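## Task

White is to move: give Black checkmate with a single move. Apart from the squares involved in that move, each square must finish with the same contents it started with. All pieces left on the board must stand upright and lie entirely within their squares, and this must hold without the robot still touching or supporting anything.

## Robot and tools

Robot: two six-joint arms, left_arm and right_arm, each ending in a parallel two-finger gripper, with a wrist camera on each (cam_left_wrist, cam_right_wrist, both 504x504 fisheye). The job is to pick up a chess piece, set it down on its mating square (removing a captured piece off the board but not off the table if needed), and leave everything else untouched.

Frame: one shared scene frame. Origin sits on the table surface midway between the arms; +z is up, +x extends out across the table, and left_arm is mounted on the +y side. The arm names do not correspond to image left/right. Positions are in metres, orientations are quaternions written w first (qw, qx, qy, qz). Gripper axes: fingers extend along the gripper's +z, and they open and close along its x. The reported end_effector_position is the point midway between the pads; fingertips extend 17.5 mm past it. A flat block sticks out about 9 cm toward the gripper's -y and rotates with it, so watch it near pieces.

The row (used by every moving call): exactly 20 numbers, one list covering both arms even when only one moves. First 10 are the left arm: x, y, z, qw, qx, qy, qz (an absolute target pose for the gripper point in the scene frame), then gripper position, force_limit, speed. The next 10 repeat this for the right arm. The three gripper numbers each lie in [-1, 1]. position: +1 is fully open (50 mm gap), near -0.65 the pads meet, -1 means close until an object blocks the fingers. force_limit maps -1/0/+1 to roughly 20/102/185 N per pad. speed maps -1/0/+1 to 20/85/150 mm/s of gap change. A 0 in these slots is a real command, so to leave a gripper alone resend its previous three values. To hold an arm still, resend its last reported pose and its gripper values; keep sending the same quaternion you want rather than the drifted one from the result.

Tools:
- execute_actions {"actions": [...], "pictures": bool}. An empty list just reports the state. One action {"rows": [[20 numbers], ...], "steps": n} applies each row for one 1/30 s step, at most 15 rows and 15 steps, default 15; the final row repeats to fill the steps. One wait {"steps": n} (n up to 300) sends nothing and returns after n steps counted from the previous result. A refused call sends nothing; it is refused if a target lies over 0.6 m from the arm's last reported position along any gripper axis.
- move {"target": [20 numbers], "speed": m/s from 0.002 to 0.5, default 0.25; turning limited to twice that in rad/s}. Both grippers travel straight toward their poses, finishing together, in 0.5 to 10 s (cut off at 10 s). Gripper numbers are applied at the start. No collision avoidance with objects or the other arm. Its result adds a "move:" line with the ending (done, off_target, moving, held, fault) and any limits (paced = pose was clipped; held = some steps blocked, after which the arm may surge), plus each gripper's distance from its target.
- wait {"seconds": 0 to 10}: lets the simulation run without new commands.
- zoom_image {"camera", "region": [x0, y0, x1, y1]} pixels, top-left origin, at most 504x504: closer look at the latest image.
- finished_scene {"scene": current scene number}: ends the scene irreversibly and reports success, then gives the next task.

Per step, each commanded pose is clipped to within 70 mm and 16 degrees of the measured pose; after an action ends the arm continues only to its last clipped pose, so check the result and send the remainder. Position wins over orientation if both cannot be met. The simulation keeps running while replies are composed.

Result lines: the state line gives each gripper's position, quaternion and velocities (printed position may be off, more at long reach). "pose unreachable" and HELD mark steps the clearance check altered or blocked. "Hand target" is where the controller is currently driving each gripper. object_status: 0 moving, 1 stopped while opening, 2 stopped while closing (a real grip; confirm this after closing with -1), 3 reached the commanded opening or pads met (usually nothing held). position_measured gives opening ≈ (250 - value) x 0.202 mm. Fingers stay put until position changes by at least 0.01; only then do new force_limit or speed values apply. Flange force is an estimate of external force on the gripper, including held weight, noisy during acceleration. MOTOR HOT warns of heating; OVER-TEMPERATURE FAULT brakes that arm.

Hazards: arms are stiff, so aiming even slightly below a contact can cause a fault; a torque at a joint's load limit (waist/shoulder 309, elbow 145, wrist joints 40.9 N m) or 144 N external force stops the arm for 10 s. Approach pieces from above slowly, grip gently, lower onto the square without pressing into the board, release and lift straight up. Occasional brief tugs on held pieces can occur, so grip firmly enough. Never knock pieces over, push them off the table, drop them, or let the two arms collide or press on each other.

Each tool is called after "Request:" as name(argument=value, ...) on one line, values as JSON.

## Session

Request:
execute_actions(actions=[])

Scene clock: 0.00 s of 4000.00 s.
left_arm: end_effector_position=(+0.7344, -0.0595, +0.1356) position_measured=3 object_status=3 end_effector_quat_wxyz=(+0.098, +0.959, +0.266, -0.017) end_effector_velocity=(-0.000, +0.000, -0.001) end_effector_angular_velocity=(+0.001, +0.002, +0.000) | right_arm: end_effector_position=(+0.5632, -0.5985, +0.3538) position_measured=3 object_status=3 end_effector_quat_wxyz=(+0.124, +0.897, -0.424, -0.030) end_effector_velocity=(+0.001, -0.000, -0.000) end_effector_angular_velocity=(-0.000, -0.001, +0.000)
Joint positions: left_arm=[-0.599  0.511  1.535 -0.179  0.969  0.484] | right_arm=[-0.164  0.152  1.619 -0.193  1.539  2.506]
Joint velocities: left_arm=[-0.     0.001 -0.    -0.     0.001 -0.   ] | right_arm=[-0.     0.001 -0.    -0.    -0.002 -0.   ]
Flange force (N, the push that the arm receives, along the gripper's own x y z axes): no reading
Hand target (left_arm): +0.734, -0.059, +0.136; +0.098, +0.959, +0.266, -0.017
Hand target (right_arm): +0.563, -0.598, +0.354; +0.124, +0.897, -0.424, -0.030

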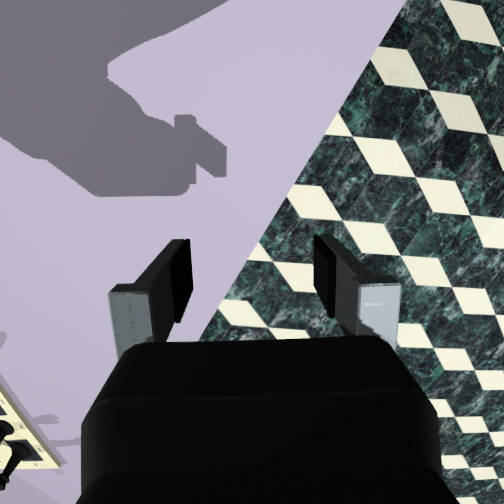

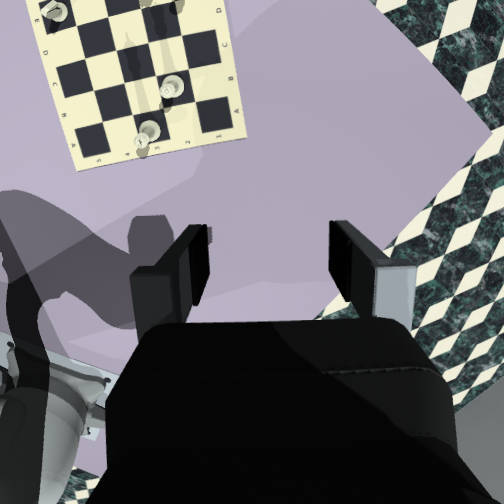

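Request:
move(target=[0.55,0.35,0.35,0.098,0.959,0.266,-0.017,1,0,0,0.55,-0.42,0.42,0,1,0,0,1,0,0], speed=0.3)

Scene clock: 14.40 s of 4000.00 s.
left_arm: end_effector_position=(+0.5494, +0.3502, +0.3494) position_measured=3 object_status=3 end_effector_quat_wxyz=(+0.097, +0.959, +0.266, -0.016) end_effector_velocity=(-0.001, +0.001, -0.000) end_effector_angular_velocity=(+0.003, +0.001, -0.001) | right_arm: end_effector_position=(+0.5496, -0.4199, +0.4201) position_measured=3 object_status=3 end_effector_quat_wxyz=(+0.000, +1.000, +0.000, +0.000) end_effector_velocity=(+0.000, +0.000, -0.001) end_effector_angular_velocity=(-0.000, +0.001, +0.000)
Joint positions: left_arm=[-0.116 -0.11   1.891 -0.198  1.314  0.921] | right_arm=[ 0.017  0.098  1.554 -0.     1.49   1.779]
Joint velocities: left_arm=[ 0.    -0.     0.     0.003  0.002  0.   ] | right_arm=[ 0.     0.001 -0.    -0.     0.     0.   ]
Flange force (N, the push that the arm receives, along the gripper's own x y z axes): left_arm=[-3.8 -0.2 0.1] | right_arm=[-1.9 0.6 -2.5]
Hand target (left_arm): +0.549, +0.350, +0.349; +0.097, +0.959, +0.266, -0.016
Hand target (right_arm): +0.550, -0.420, +0.420; +0.000, +1.000, +0.000, -0.000
Off the commanded pose (left_arm): 0.001 m, 0 deg.
Off the commanded pose (right_arm): 0.000 m, 0 deg.
After step 90, 9.30 s passed at rest.
move: done

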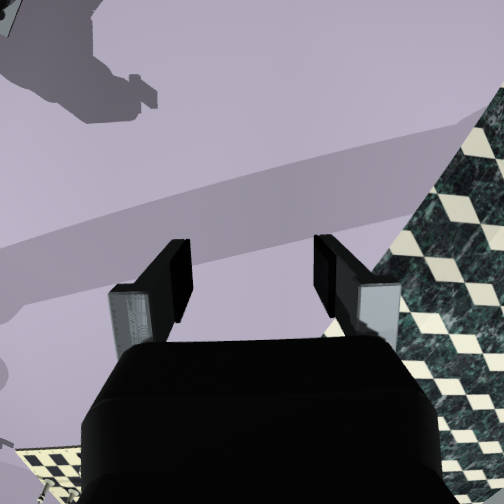

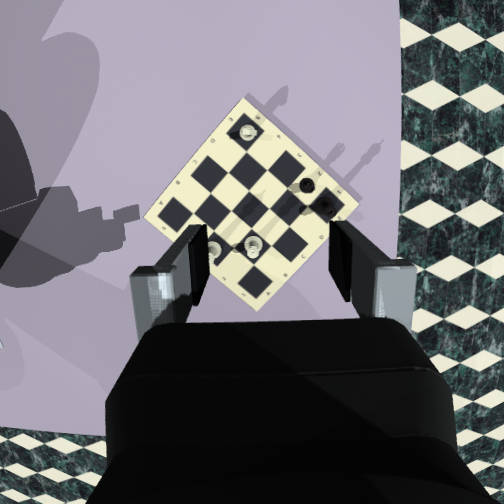

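Request:
zoom_image(camera="cam_right_wrist", region=[130, 80, 390, 320])

Region (130, 80, 390, 320) of cam_right_wrist's 504x504 image, scaled by 1.938, with more detail than that image has; it fills the top 465 rows of this view, and the rest is white.

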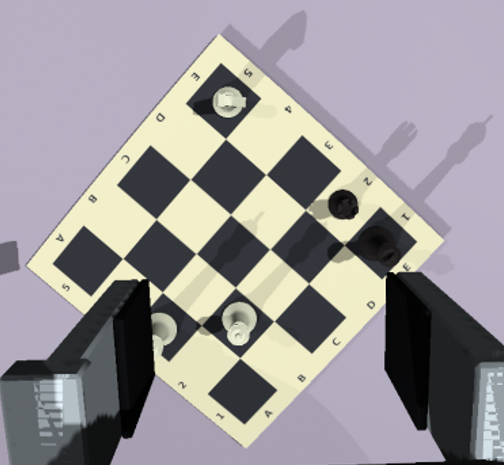

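Request:
move(target=[0.549,0.35,0.349,0.097,0.959,0.266,-0.016,1,0,0,0.55,-0.55,0.25,0,1,0,0,1,0,0], speed=0.3)

Request:
zoom_image(camera="cam_right_wrist", region=[100, 0, 420, 260])

Scene clock: 34.23 s of 4000.00 s.
left_arm: end_effector_position=(+0.5490, +0.3500, +0.3490) position_measured=3 object_status=3 end_effector_quat_wxyz=(+0.097, +0.959, +0.266, -0.016) end_effector_velocity=(+0.000, -0.000, -0.001) end_effector_angular_velocity=(+0.001, -0.001, -0.001) | right_arm: end_effector_position=(+0.5503, -0.5501, +0.2501) position_measured=3 object_status=3 end_effector_quat_wxyz=(-0.000, +1.000, -0.000, +0.000) end_effector_velocity=(+0.000, -0.000, -0.000) end_effector_angular_velocity=(+0.000, -0.001, -0.001)
Joint positions: left_arm=[-0.117 -0.11   1.892 -0.197  1.313  0.92 ] | right_arm=[-0.197  0.131  1.831  0.     1.179  1.566]
Joint velocities: left_arm=[-0.001  0.     0.001  0.001 -0.002 -0.   ] | right_arm=[-0.001 -0.     0.001  0.    -0.001 -0.   ]
Flange force (N, the push that the arm receives, along the gripper's own x y z axes): left_arm=[-0.7 0.2 0.0] | right_arm=[-1.9 -0.3 -2.7]
Hand target (left_arm): +0.549, +0.350, +0.349; +0.097, +0.959, +0.266, -0.016
Hand target (right_arm): +0.550, -0.550, +0.250; -0.000, +1.000, -0.000, +0.000
Off the commanded pose (left_arm): 0.000 m, 0 deg.
Off the commanded pose (right_arm): 0.000 m, 0 deg.
After step 90, 15.70 s passed at rest.
move: done

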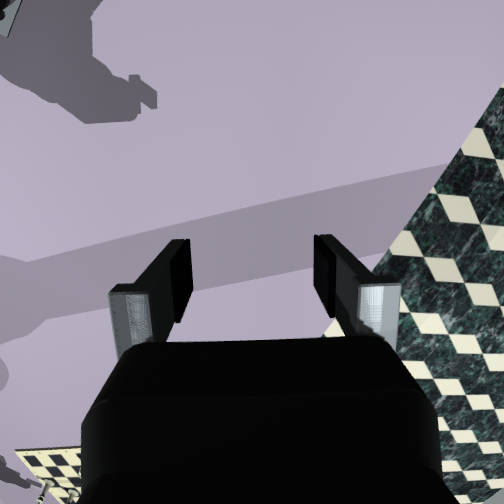

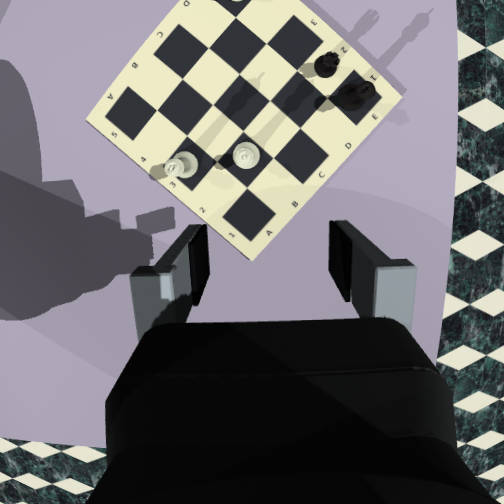

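Region (100, 0, 420, 260) of cam_right_wrist's 504x504 image, scaled by 1.575, with more detail than that image has; it fills the top 410 rows of this view, and the rest is white.

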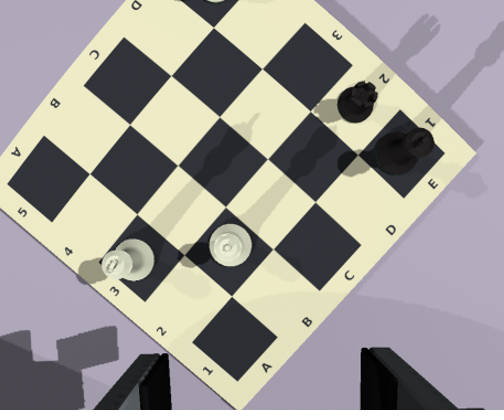

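Request:
move(target=[0.549,0.35,0.349,0.097,0.959,0.266,-0.016,1,0,0,0.54,-0.52,0.14,0,1,0,0,1,0,0], speed=0.2)

Scene clock: 56.77 s of 4000.00 s.
left_arm: end_effector_position=(+0.5490, +0.3500, +0.3490) position_measured=3 object_status=3 end_effector_quat_wxyz=(+0.097, +0.959, +0.266, -0.016) end_effector_velocity=(-0.000, +0.000, -0.000) end_effector_angular_velocity=(-0.000, +0.002, +0.001) | right_arm: end_effector_position=(+0.5400, -0.5200, +0.1400) position_measured=3 object_status=3 end_effector_quat_wxyz=(+0.000, +1.000, -0.000, +0.000) end_effector_velocity=(-0.001, +0.000, -0.001) end_effector_angular_velocity=(-0.000, +0.002, -0.001)
Joint positions: left_arm=[-0.117 -0.11   1.892 -0.197  1.313  0.92 ] | right_arm=[-0.146  0.208  1.961 -0.     0.972  1.617]
Joint velocities: left_arm=[ 0.001  0.001 -0.    -0.     0.002 -0.   ] | right_arm=[0.    0.001 0.001 0.    0.    0.001]
Flange force (N, the push that the arm receives, along the gripper's own x y z axes): left_arm=[-2.1 -1.9 -0.4] | right_arm=[3.2 -0.4 -1.8]
Hand target (left_arm): +0.549, +0.350, +0.349; +0.097, +0.959, +0.266, -0.016
Hand target (right_arm): +0.540, -0.520, +0.140; +0.000, +1.000, -0.000, -0.000
Off the commanded pose (left_arm): 0.000 m, 0 deg.
Off the commanded pose (right_arm): 0.000 m, 0 deg.
After step 90, 18.60 s passed at rest.
move: done

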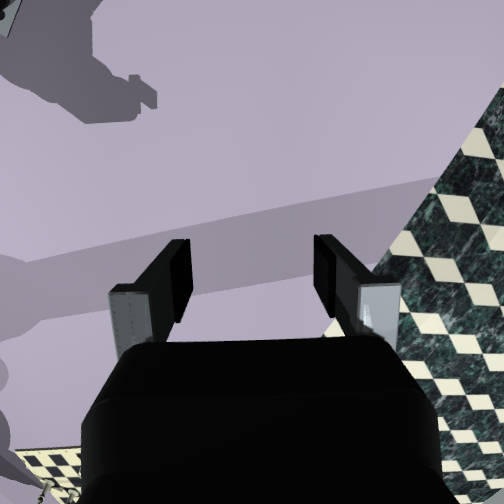

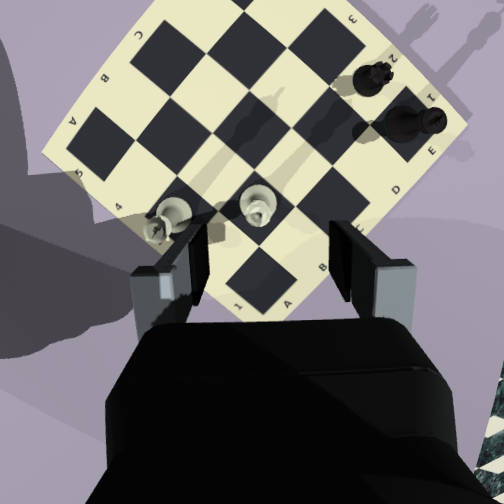

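Request:
move(target=[0.549,0.35,0.349,0.097,0.959,0.266,-0.016,1,0,0,0.536,-0.522,0.11,0,0.7071,0.7071,0,1,0,0], speed=0.4)

Scene clock: 74.17 s of 4000.00 s.
left_arm: end_effector_position=(+0.5490, +0.3500, +0.3490) position_measured=3 object_status=3 end_effector_quat_wxyz=(+0.097, +0.959, +0.266, -0.016) end_effector_velocity=(-0.000, -0.000, +0.001) end_effector_angular_velocity=(-0.000, -0.000, -0.001) | right_arm: end_effector_position=(+0.5360, -0.5219, +0.1100) position_measured=3 object_status=3 end_effector_quat_wxyz=(+0.000, +0.707, +0.707, -0.000) end_effector_velocity=(-0.000, -0.000, +0.000) end_effector_angular_velocity=(-0.000, +0.001, -0.002)
Joint positions: left_arm=[-0.117 -0.11   1.892 -0.197  1.313  0.92 ] | right_arm=[-0.11   0.272  1.943 -0.     0.927  0.082]
Joint velocities: left_arm=[-0.001 -0.001 -0.    -0.     0.001 -0.   ] | right_arm=[-0.001 -0.    -0.    -0.     0.001  0.001]
Flange force (N, the push that the arm receives, along the gripper's own x y z axes): left_arm=[-4.8 -0.8 -0.9] | right_arm=[1.7 1.4 -1.7]
Hand target (left_arm): +0.549, +0.350, +0.349; +0.097, +0.959, +0.266, -0.016
Hand target (right_arm): +0.536, -0.522, +0.110; +0.000, +0.707, +0.707, -0.000
Off the commanded pose (left_arm): 0.000 m, 0 deg.
Off the commanded pose (right_arm): 0.000 m, 0 deg.
After step 90, 12.00 s passed at rest.
move: done

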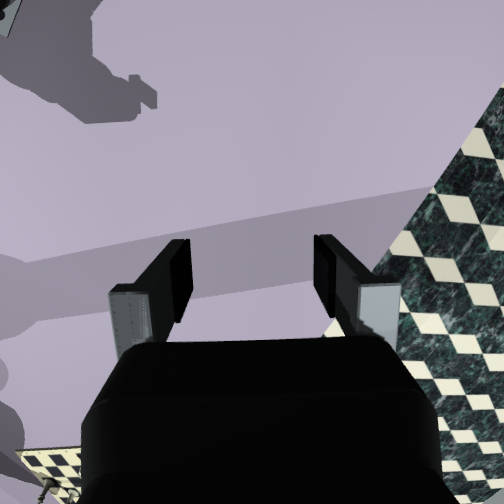

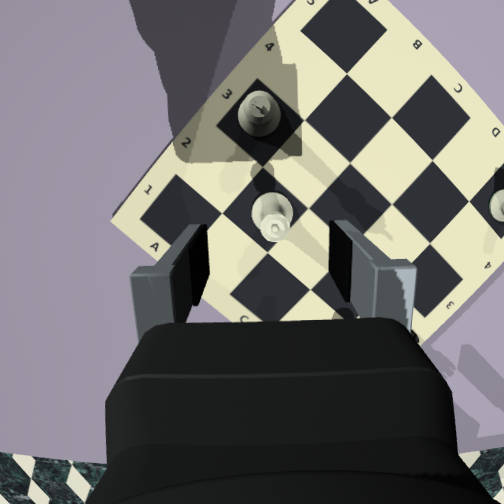

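Request:
move(target=[0.549,0.35,0.349,0.097,0.959,0.266,-0.016,1,0,0,0.535,-0.517,0.065,0,0.7071,0.7071,0,1,-0.8,0], speed=0.1)

Request:
zoom_image(camera="cam_right_wrist", region=[160, 100, 400, 340])

Scene clock: 89.13 s of 4000.00 s.
left_arm: end_effector_position=(+0.5490, +0.3500, +0.3490) position_measured=3 object_status=3 end_effector_quat_wxyz=(+0.097, +0.959, +0.266, -0.016) end_effector_velocity=(+0.001, -0.000, +0.000) end_effector_angular_velocity=(-0.000, -0.002, +0.000) | right_arm: end_effector_position=(+0.5350, -0.5170, +0.0650) position_measured=3 object_status=3 end_effector_quat_wxyz=(+0.000, +0.707, +0.707, +0.000) end_effector_velocity=(+0.000, -0.000, +0.000) end_effector_angular_velocity=(-0.001, -0.001, +0.001)
Joint positions: left_arm=[-0.117 -0.11   1.892 -0.197  1.313  0.92 ] | right_arm=[-0.102  0.322  1.977 -0.     0.843  0.091]
Joint velocities: left_arm=[-0.     0.    -0.001  0.    -0.002 -0.   ] | right_arm=[-0.    -0.    -0.    -0.001  0.    -0.   ]
Flange force (N, the push that the arm receives, along the gripper's own x y z axes): left_arm=[-6.9 0.7 -0.6] | right_arm=[0.0 -0.6 -2.1]
Hand target (left_arm): +0.549, +0.350, +0.349; +0.097, +0.959, +0.266, -0.016
Hand target (right_arm): +0.535, -0.517, +0.065; +0.000, +0.707, +0.707, -0.000
Off the commanded pose (left_arm): 0.000 m, 0 deg.
Off the commanded pose (right_arm): 0.000 m, 0 deg.
After step 90, 11.20 s passed at rest.
move: done

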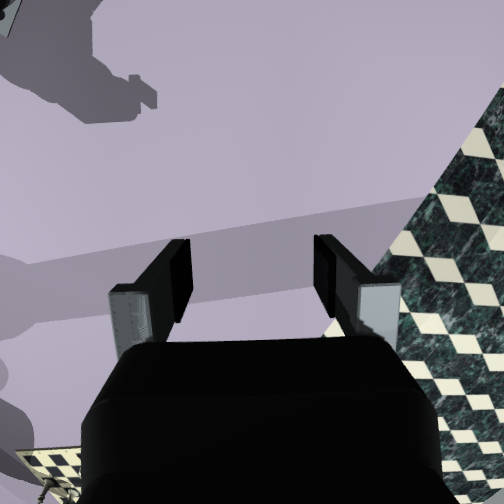

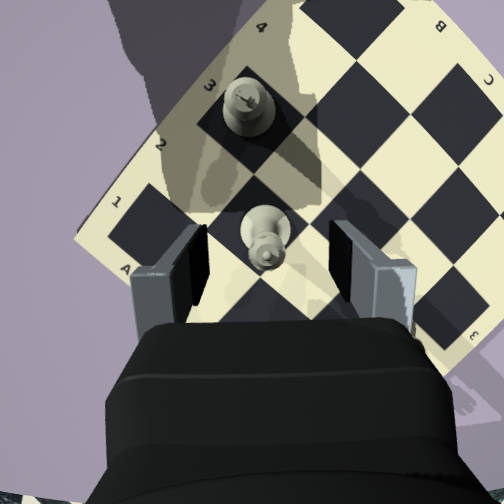

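Region (160, 100, 400, 340) of cam_right_wrist's 504x504 image, scaled by 2.100, with more detail than that image has.

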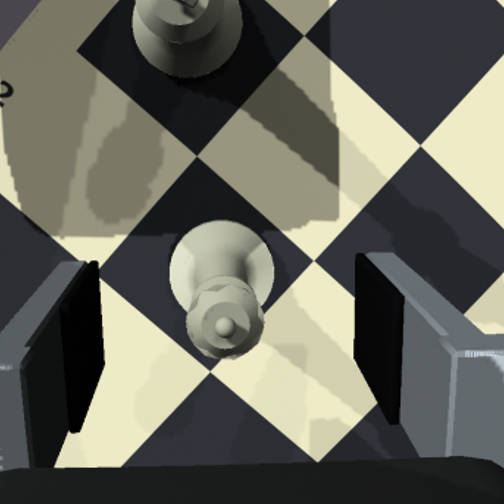

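Request:
move(target=[0.549,0.35,0.349,0.097,0.959,0.266,-0.016,1,0,0,0.540,-0.518,0.04,0,0.7071,0.7071,0,1,-0.8,0], speed=0.05)

Request:
zoom_image(camera="cam_right_wrist", region=[160, 100, 400, 340])

Scene clock: 103.80 s of 4000.00 s.
left_arm: end_effector_position=(+0.5490, +0.3500, +0.3490) position_measured=3 object_status=3 end_effector_quat_wxyz=(+0.097, +0.959, +0.266, -0.016) end_effector_velocity=(+0.000, -0.001, -0.000) end_effector_angular_velocity=(-0.000, -0.000, -0.001) | right_arm: end_effector_position=(+0.5400, -0.5180, +0.0400) position_measured=3 object_status=3 end_effector_quat_wxyz=(+0.000, +0.707, +0.707, -0.000) end_effector_velocity=(-0.000, -0.000, +0.000) end_effector_angular_velocity=(-0.000, -0.001, -0.000)
Joint positions: left_arm=[-0.117 -0.11   1.892 -0.197  1.313  0.92 ] | right_arm=[-0.104  0.358  1.983 -0.     0.8    0.088]
Joint velocities: left_arm=[-0.001  0.001 -0.001 -0.    -0.     0.   ] | right_arm=[-0.    -0.001  0.001 -0.    -0.001  0.   ]
Flange force (N, the push that the arm receives, along the gripper's own x y z axes): left_arm=[-3.0 0.1 0.3] | right_arm=[-0.5 1.9 -0.5]
Hand target (left_arm): +0.549, +0.350, +0.349; +0.097, +0.959, +0.266, -0.016
Hand target (right_arm): +0.540, -0.518, +0.040; +0.000, +0.707, +0.707, -0.000
Off the commanded pose (left_arm): 0.000 m, 0 deg.
Off the commanded pose (right_arm): 0.000 m, 0 deg.
After step 90, 10.90 s passed at rest.
move: done

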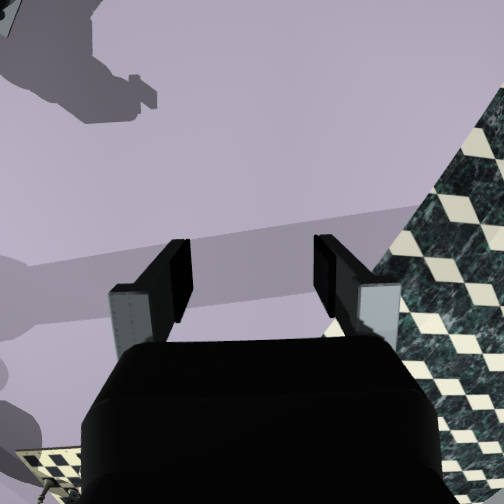

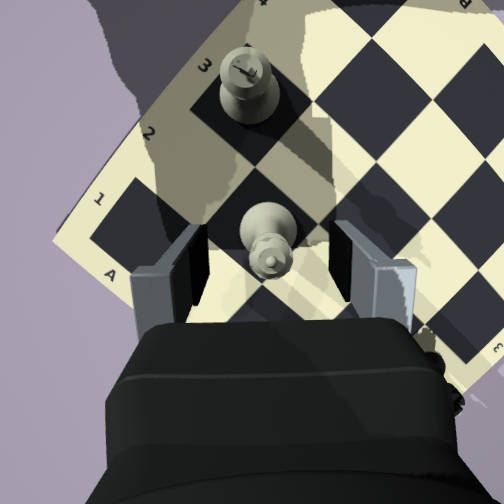

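Region (160, 100, 400, 340) of cam_right_wrist's 504x504 image, scaled by 2.100, with more detail than that image has.

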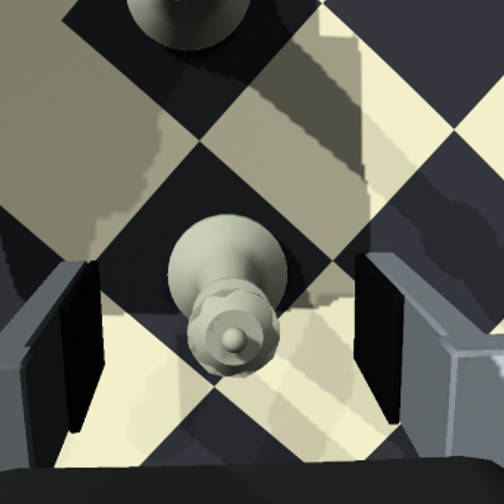

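Request:
move(target=[0.549,0.35,0.349,0.097,0.959,0.266,-0.016,1,0,0,0.540,-0.5178,0.034,0,0.7071,0.7071,0,1,-0.8,0], speed=0.05)

Request:
move(target=[0.549,0.35,0.349,0.097,0.959,0.266,-0.016,1,0,0,0.540,-0.5178,0.034,0,0.7071,0.7071,0,-1,-0.6,-0.5], speed=0.05)

Request:
move(target=[0.549,0.35,0.349,0.097,0.959,0.266,-0.016,1,0,0,0.540,-0.5178,0.05,0,0.7071,0.7071,0,-1,-0.6,-0.5], speed=0.05)

Request:
move(target=[0.549,0.35,0.349,0.097,0.959,0.266,-0.016,1,0,0,0.595,-0.521,0.045,0,0.7071,0.7071,0,-1,-0.6,-0.5], speed=0.08)

Request:
zoom_image(camera="cam_right_wrist", region=[160, 100, 400, 340])

Scene clock: 120.00 s of 4000.00 s.
left_arm: end_effector_position=(+0.5490, +0.3500, +0.3490) position_measured=3 object_status=3 end_effector_quat_wxyz=(+0.097, +0.959, +0.266, -0.016) end_effector_velocity=(-0.000, +0.000, +0.000) end_effector_angular_velocity=(+0.000, +0.001, +0.000) | right_arm: end_effector_position=(+0.5400, -0.5178, +0.0340) position_measured=3 object_status=3 end_effector_quat_wxyz=(+0.000, +0.707, +0.707, +0.000) end_effector_velocity=(+0.000, +0.000, -0.001) end_effector_angular_velocity=(-0.000, -0.000, +0.001)
Joint positions: left_arm=[-0.117 -0.11   1.892 -0.197  1.313  0.92 ] | right_arm=[-0.104  0.365  1.987 -0.     0.79   0.088]
Joint velocities: left_arm=[ 0.    -0.    -0.     0.     0.001 -0.   ] | right_arm=[ 0.     0.001  0.    -0.    -0.002 -0.   ]
Flange force (N, the push that the arm receives, along the gripper's own x y z axes): left_arm=[0.6 -3.7 -1.5] | right_arm=[0.6 1.9 -1.4]
Hand target (left_arm): +0.549, +0.350, +0.349; +0.097, +0.959, +0.266, -0.016
Hand target (right_arm): +0.540, -0.518, +0.034; +0.000, +0.707, +0.707, -0.000
Off the commanded pose (left_arm): 0.000 m, 0 deg.
Off the commanded pose (right_arm): 0.000 m, 0 deg.
After step 90, 12.50 s passed at rest.
move: done

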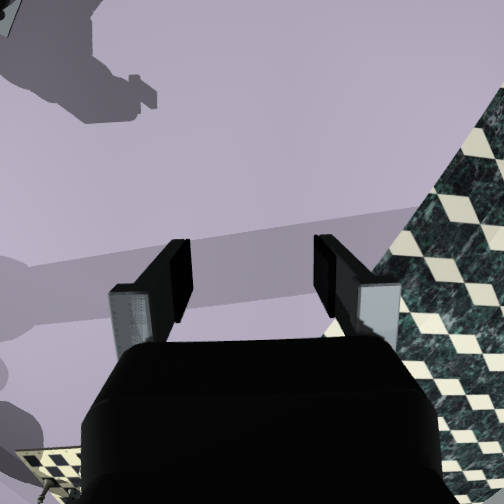

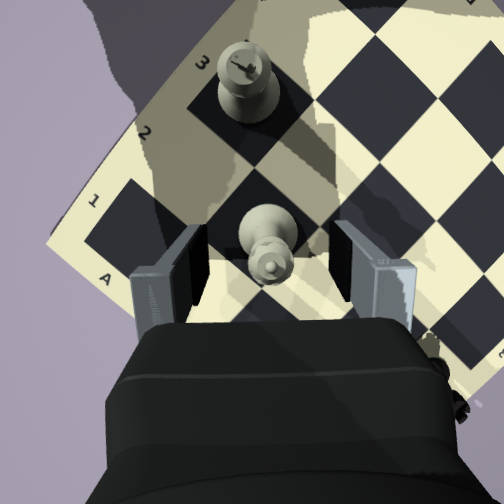

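Scene clock: 120.97 s of 4000.00 s.
left_arm: end_effector_position=(+0.5490, +0.3500, +0.3490) position_measured=3 object_status=3 end_effector_quat_wxyz=(+0.097, +0.959, +0.266, -0.016) end_effector_velocity=(-0.000, -0.000, -0.000) end_effector_angular_velocity=(-0.000, +0.000, -0.001) | right_arm: end_effector_position=(+0.5400, -0.5178, +0.0340) position_measured=190 object_status=2 end_effector_quat_wxyz=(+0.000, +0.707, +0.707, +0.000) end_effector_velocity=(+0.000, -0.000, -0.000) end_effector_angular_velocity=(+0.000, +0.001, -0.000)
Joint positions: left_arm=[-0.117 -0.11   1.892 -0.197  1.313  0.92 ] | right_arm=[-0.104  0.365  1.987  0.     0.79   0.088]
Joint velocities: left_arm=[-0.    -0.     0.001 -0.     0.     0.001] | right_arm=[-0.001  0.001 -0.     0.001  0.    -0.001]
Flange force (N, the push that the arm receives, along the gripper's own x y z axes): left_arm=[-3.8 -2.8 -0.8] | right_arm=[1.1 1.0 -3.0]
Hand target (left_arm): +0.549, +0.350, +0.349; +0.097, +0.959, +0.266, -0.016
Hand target (right_arm): +0.540, -0.518, +0.034; +0.000, +0.707, +0.707, -0.000
Off the commanded pose (left_arm): 0.000 m, 0 deg.
Off the commanded pose (right_arm): 0.000 m, 0 deg.
move: done

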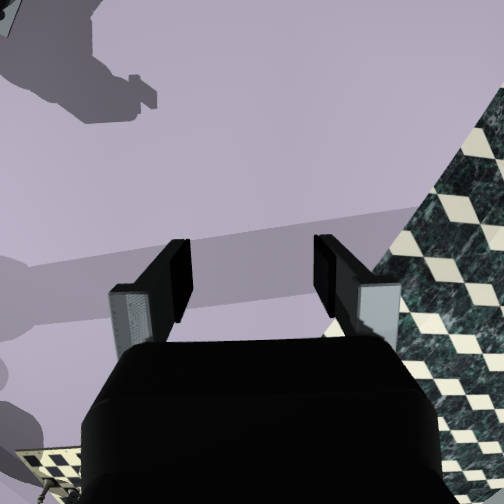

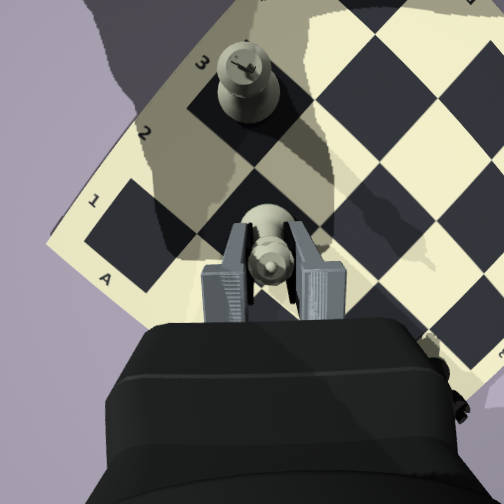

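Scene clock: 121.70 s of 4000.00 s.
left_arm: end_effector_position=(+0.5490, +0.3500, +0.3490) position_measured=3 object_status=3 end_effector_quat_wxyz=(+0.097, +0.959, +0.266, -0.016) end_effector_velocity=(-0.000, -0.001, +0.001) end_effector_angular_velocity=(-0.002, -0.001, -0.000) | right_arm: end_effector_position=(+0.5400, -0.5178, +0.0500) position_measured=190 object_status=2 end_effector_quat_wxyz=(-0.000, +0.707, +0.707, -0.000) end_effector_velocity=(-0.000, +0.000, +0.000) end_effector_angular_velocity=(+0.000, +0.000, +0.001)
Joint positions: left_arm=[-0.117 -0.11   1.892 -0.197  1.313  0.92 ] | right_arm=[-0.104  0.346  1.977  0.     0.819  0.088]
Joint velocities: left_arm=[-0.    -0.001 -0.    -0.002 -0.001  0.   ] | right_arm=[ 0.    -0.    -0.     0.     0.001 -0.001]
Flange force (N, the push that the arm receives, along the gripper's own x y z axes): left_arm=[-1.4 -5.1 -0.9] | right_arm=[0.4 -0.2 -2.7]
Hand target (left_arm): +0.549, +0.350, +0.349; +0.097, +0.959, +0.266, -0.016
Hand target (right_arm): +0.540, -0.518, +0.050; -0.000, +0.707, +0.707, +0.000
Off the commanded pose (left_arm): 0.000 m, 0 deg.
Off the commanded pose (right_arm): 0.000 m, 0 deg.
move: done

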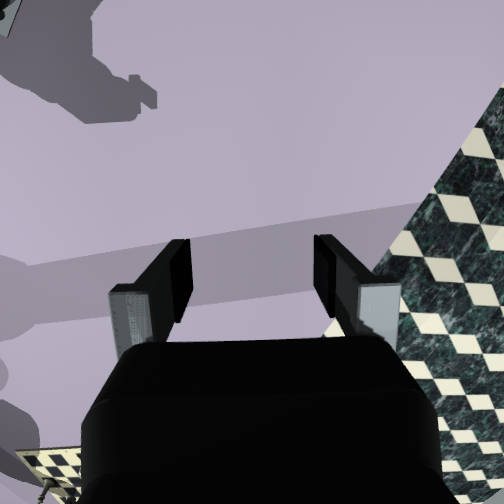

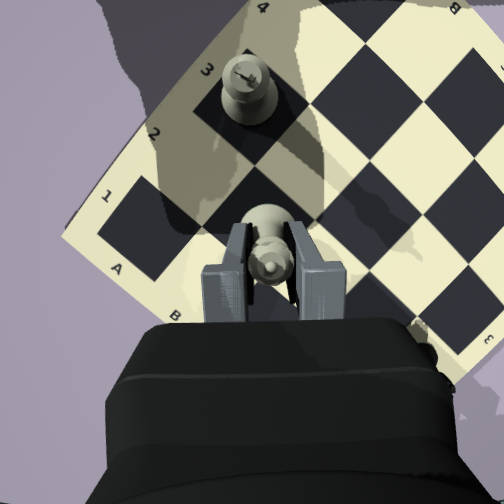

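Scene clock: 122.70 s of 4000.00 s.
left_arm: end_effector_position=(+0.5490, +0.3500, +0.3490) position_measured=3 object_status=3 end_effector_quat_wxyz=(+0.097, +0.959, +0.266, -0.016) end_effector_velocity=(+0.000, +0.001, -0.000) end_effector_angular_velocity=(+0.000, -0.000, +0.001) | right_arm: end_effector_position=(+0.5950, -0.5209, +0.0450) position_measured=190 object_status=2 end_effector_quat_wxyz=(-0.000, +0.707, +0.707, +0.000) end_effector_velocity=(+0.000, +0.000, -0.000) end_effector_angular_velocity=(+0.000, -0.000, +0.001)
Joint positions: left_arm=[-0.117 -0.11   1.892 -0.197  1.313  0.92 ] | right_arm=[-0.116  0.42   1.873  0.     0.848  0.077]
Joint velocities: left_arm=[ 0.001  0.     0.001  0.    -0.001 -0.   ] | right_arm=[ 0.     0.     0.     0.    -0.    -0.001]
Flange force (N, the push that the arm receives, along the gripper's own x y z axes): left_arm=[-0.8 0.0 -1.0] | right_arm=[1.3 1.8 -0.3]
Hand target (left_arm): +0.549, +0.350, +0.349; +0.097, +0.959, +0.266, -0.016
Hand target (right_arm): +0.595, -0.521, +0.045; -0.000, +0.707, +0.707, +0.000
Off the commanded pose (left_arm): 0.000 m, 0 deg.
Off the commanded pose (right_arm): 0.000 m, 0 deg.
move: done

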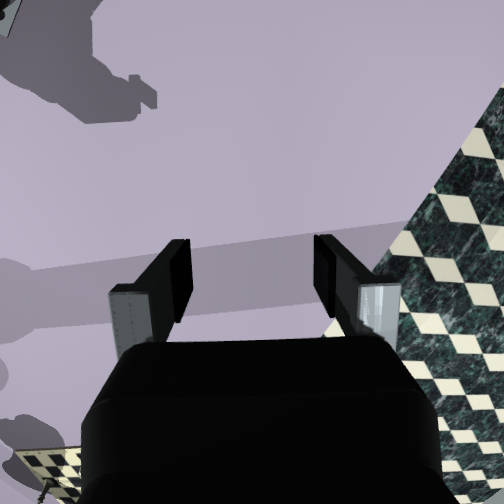

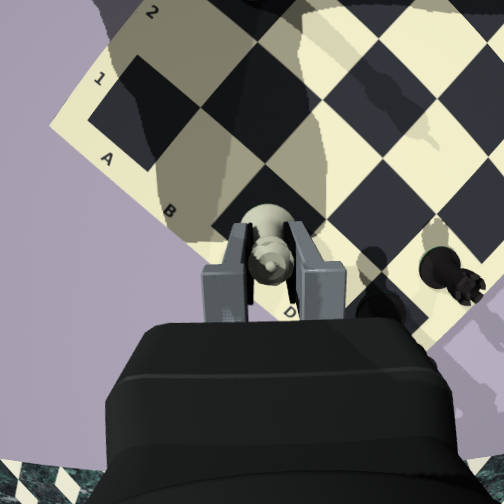

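Region (160, 100, 400, 340) of cam_right_wrist's 504x504 image, scaled by 2.100, with more detail than that image has.

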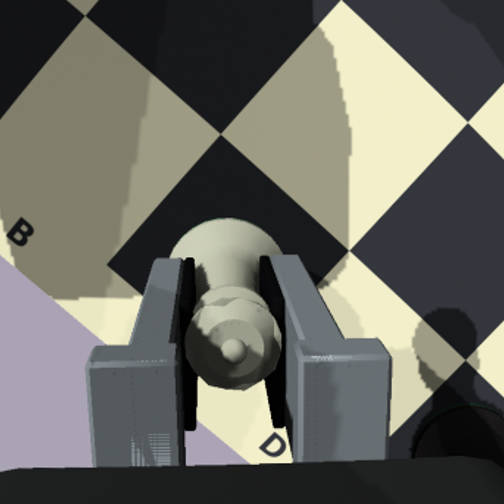

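Request:
move(target=[0.549,0.35,0.349,0.097,0.959,0.266,-0.016,1,0,0,0.592,-0.521,0.0365,0,0.7071,0.7071,0,-1,-0.6,-0.5], speed=0.01)

Scene clock: 133.23 s of 4000.00 s.
left_arm: end_effector_position=(+0.5490, +0.3500, +0.3490) position_measured=3 object_status=3 end_effector_quat_wxyz=(+0.097, +0.959, +0.266, -0.016) end_effector_velocity=(-0.000, -0.001, -0.001) end_effector_angular_velocity=(-0.002, +0.001, -0.001) | right_arm: end_effector_position=(+0.5920, -0.5210, +0.0365) position_measured=190 object_status=2 end_effector_quat_wxyz=(-0.000, +0.707, +0.707, +0.000) end_effector_velocity=(+0.001, +0.000, -0.000) end_effector_angular_velocity=(-0.000, -0.001, +0.002)
Joint positions: left_arm=[-0.117 -0.11   1.892 -0.197  1.313  0.92 ] | right_arm=[-0.115  0.426  1.884  0.     0.832  0.077]
Joint velocities: left_arm=[-0.001  0.001  0.001 -0.002 -0.001  0.   ] | right_arm=[ 0.     0.001 -0.001 -0.    -0.    -0.001]
Flange force (N, the push that the arm receives, along the gripper's own x y z axes): left_arm=[-1.2 -2.5 0.3] | right_arm=[-0.4 1.5 -1.1]
Hand target (left_arm): +0.549, +0.350, +0.349; +0.097, +0.959, +0.266, -0.016
Hand target (right_arm): +0.592, -0.521, +0.036; +0.000, +0.707, +0.707, -0.000
Off the commanded pose (left_arm): 0.000 m, 0 deg.
Off the commanded pose (right_arm): 0.000 m, 0 deg.
After step 90, 6.43 s passed at rest.
move: done

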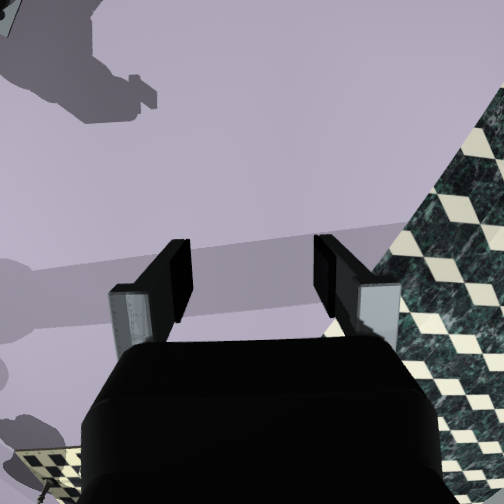

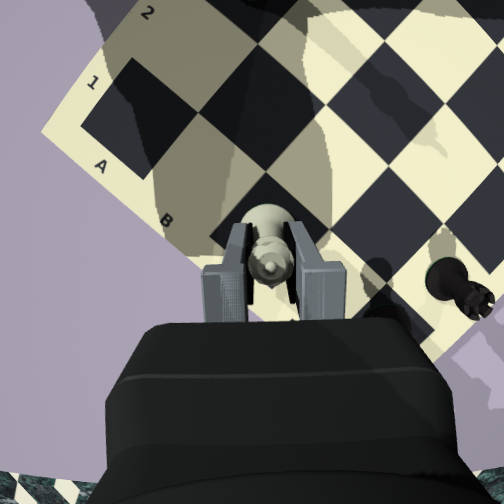

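Request:
move(target=[0.549,0.35,0.349,0.097,0.959,0.266,-0.016,1,0,0,0.592,-0.521,0.0348,0,0.7071,0.7071,0,-1,-0.6,-0.5], speed=0.005)

Request:
move(target=[0.549,0.35,0.349,0.097,0.959,0.266,-0.016,1,0,0,0.592,-0.521,0.0348,0,0.7071,0.7071,0,0.5,-0.6,-0.5], speed=0.01)

Request:
move(target=[0.549,0.35,0.349,0.097,0.959,0.266,-0.016,1,0,0,0.592,-0.521,0.15,0,0.7071,0.7071,0,0.5,-0.6,-0.5], speed=0.15)

Scene clock: 141.43 s of 4000.00 s.
left_arm: end_effector_position=(+0.5490, +0.3500, +0.3490) position_measured=3 object_status=3 end_effector_quat_wxyz=(+0.097, +0.959, +0.266, -0.016) end_effector_velocity=(-0.000, -0.000, -0.000) end_effector_angular_velocity=(+0.001, +0.001, -0.001) | right_arm: end_effector_position=(+0.5920, -0.5210, +0.0348) position_measured=190 object_status=2 end_effector_quat_wxyz=(+0.000, +0.707, +0.707, -0.000) end_effector_velocity=(+0.000, -0.000, -0.000) end_effector_angular_velocity=(+0.000, -0.001, -0.001)
Joint positions: left_arm=[-0.117 -0.11   1.892 -0.197  1.313  0.92 ] | right_arm=[-0.115  0.428  1.885 -0.     0.829  0.077]
Joint velocities: left_arm=[-0.001  0.    -0.     0.001  0.002 -0.   ] | right_arm=[-0.    -0.     0.     0.    -0.001  0.   ]
Flange force (N, the push that the arm receives, along the gripper's own x y z axes): left_arm=[-4.9 -3.0 -0.3] | right_arm=[-0.2 1.1 -0.1]
Hand target (left_arm): +0.549, +0.350, +0.349; +0.097, +0.959, +0.266, -0.016
Hand target (right_arm): +0.592, -0.521, +0.035; +0.000, +0.707, +0.707, -0.000
Off the commanded pose (left_arm): 0.000 m, 0 deg.
Off the commanded pose (right_arm): 0.000 m, 0 deg.
After step 90, 4.50 s passed at rest.
move: done

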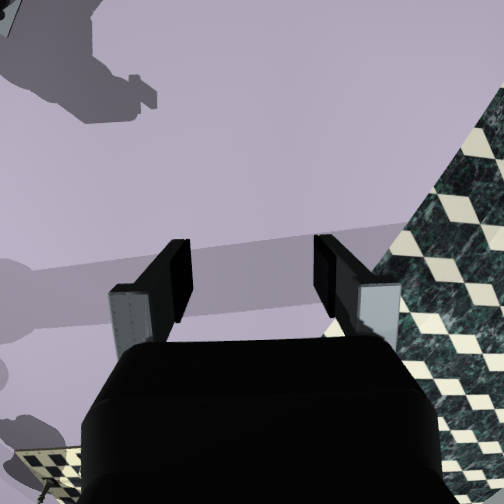

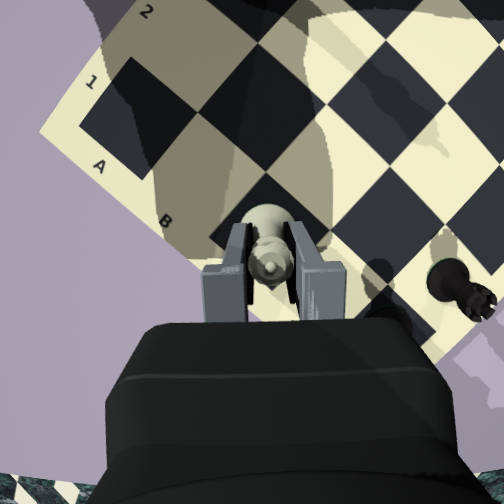

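Scene clock: 142.13 s of 4000.00 s.
left_arm: end_effector_position=(+0.5490, +0.3500, +0.3490) position_measured=3 object_status=3 end_effector_quat_wxyz=(+0.097, +0.959, +0.266, -0.016) end_effector_velocity=(+0.000, -0.001, +0.001) end_effector_angular_velocity=(-0.002, -0.001, -0.000) | right_arm: end_effector_position=(+0.5920, -0.5210, +0.0348) position_measured=78 object_status=3 end_effector_quat_wxyz=(+0.000, +0.707, +0.707, -0.000) end_effector_velocity=(-0.001, +0.000, -0.000) end_effector_angular_velocity=(+0.000, +0.002, -0.000)
Joint positions: left_arm=[-0.117 -0.11   1.892 -0.197  1.313  0.92 ] | right_arm=[-0.115  0.428  1.885 -0.     0.829  0.077]
Joint velocities: left_arm=[-0.001 -0.    -0.001 -0.002 -0.    -0.   ] | right_arm=[0.    0.    0.    0.    0.001 0.   ]
Flange force (N, the push that the arm receives, along the gripper's own x y z axes): left_arm=[-3.2 -1.6 -1.2] | right_arm=[0.2 2.3 0.5]
Hand target (left_arm): +0.549, +0.350, +0.349; +0.097, +0.959, +0.266, -0.016
Hand target (right_arm): +0.592, -0.521, +0.035; +0.000, +0.707, +0.707, -0.000
Off the commanded pose (left_arm): 0.000 m, 0 deg.
Off the commanded pose (right_arm): 0.000 m, 0 deg.
move: done

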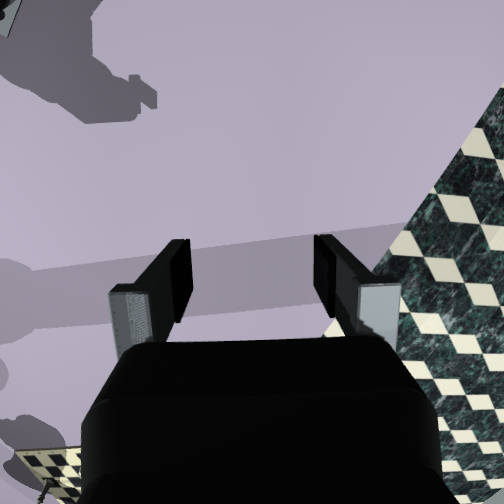

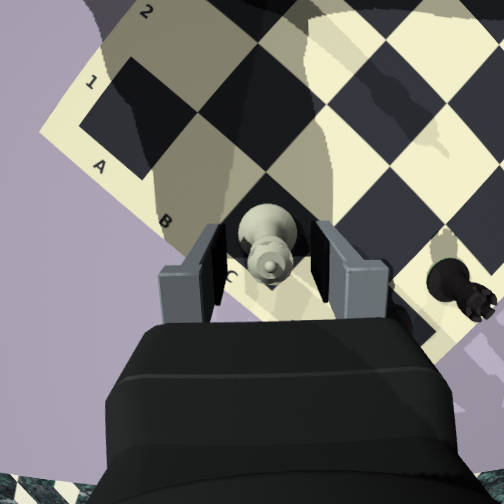

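Scene clock: 143.23 s of 4000.00 s.
left_arm: end_effector_position=(+0.5490, +0.3500, +0.3490) position_measured=3 object_status=3 end_effector_quat_wxyz=(+0.097, +0.959, +0.266, -0.016) end_effector_velocity=(-0.000, -0.000, -0.001) end_effector_angular_velocity=(+0.000, +0.001, -0.001) | right_arm: end_effector_position=(+0.5920, -0.5209, +0.1501) position_measured=78 object_status=3 end_effector_quat_wxyz=(-0.000, +0.707, +0.707, +0.000) end_effector_velocity=(+0.000, +0.000, +0.000) end_effector_angular_velocity=(+0.000, -0.000, -0.001)
Joint positions: left_arm=[-0.117 -0.11   1.892 -0.197  1.313  0.92 ] | right_arm=[-0.115  0.313  1.8    0.     1.029  0.077]
Joint velocities: left_arm=[-0.001  0.     0.001 -0.    -0.001  0.   ] | right_arm=[ 0.    -0.    -0.     0.     0.     0.001]
Flange force (N, the push that the arm receives, along the gripper's own x y z axes): left_arm=[-3.5 0.1 -0.6] | right_arm=[-0.7 0.8 -1.4]
Hand target (left_arm): +0.549, +0.350, +0.349; +0.097, +0.959, +0.266, -0.016
Hand target (right_arm): +0.592, -0.521, +0.150; -0.000, +0.707, +0.707, +0.000
Off the commanded pose (left_arm): 0.000 m, 0 deg.
Off the commanded pose (right_arm): 0.000 m, 0 deg.
move: done

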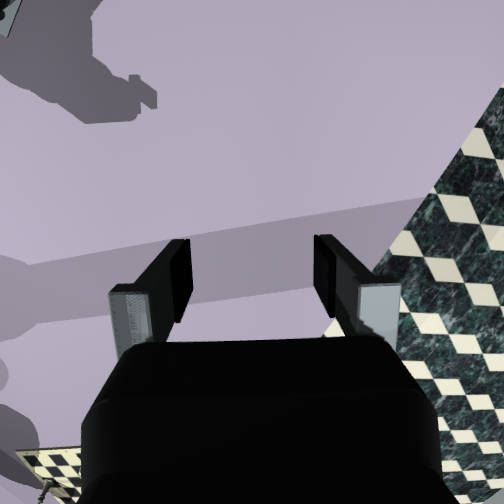

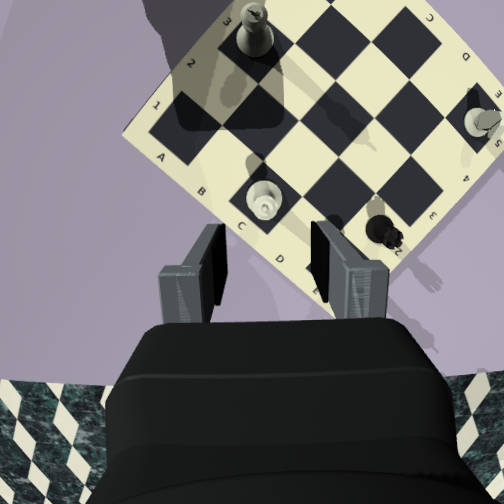

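Request:
finished_scene(scene=1)

The scene is finished: the task was done.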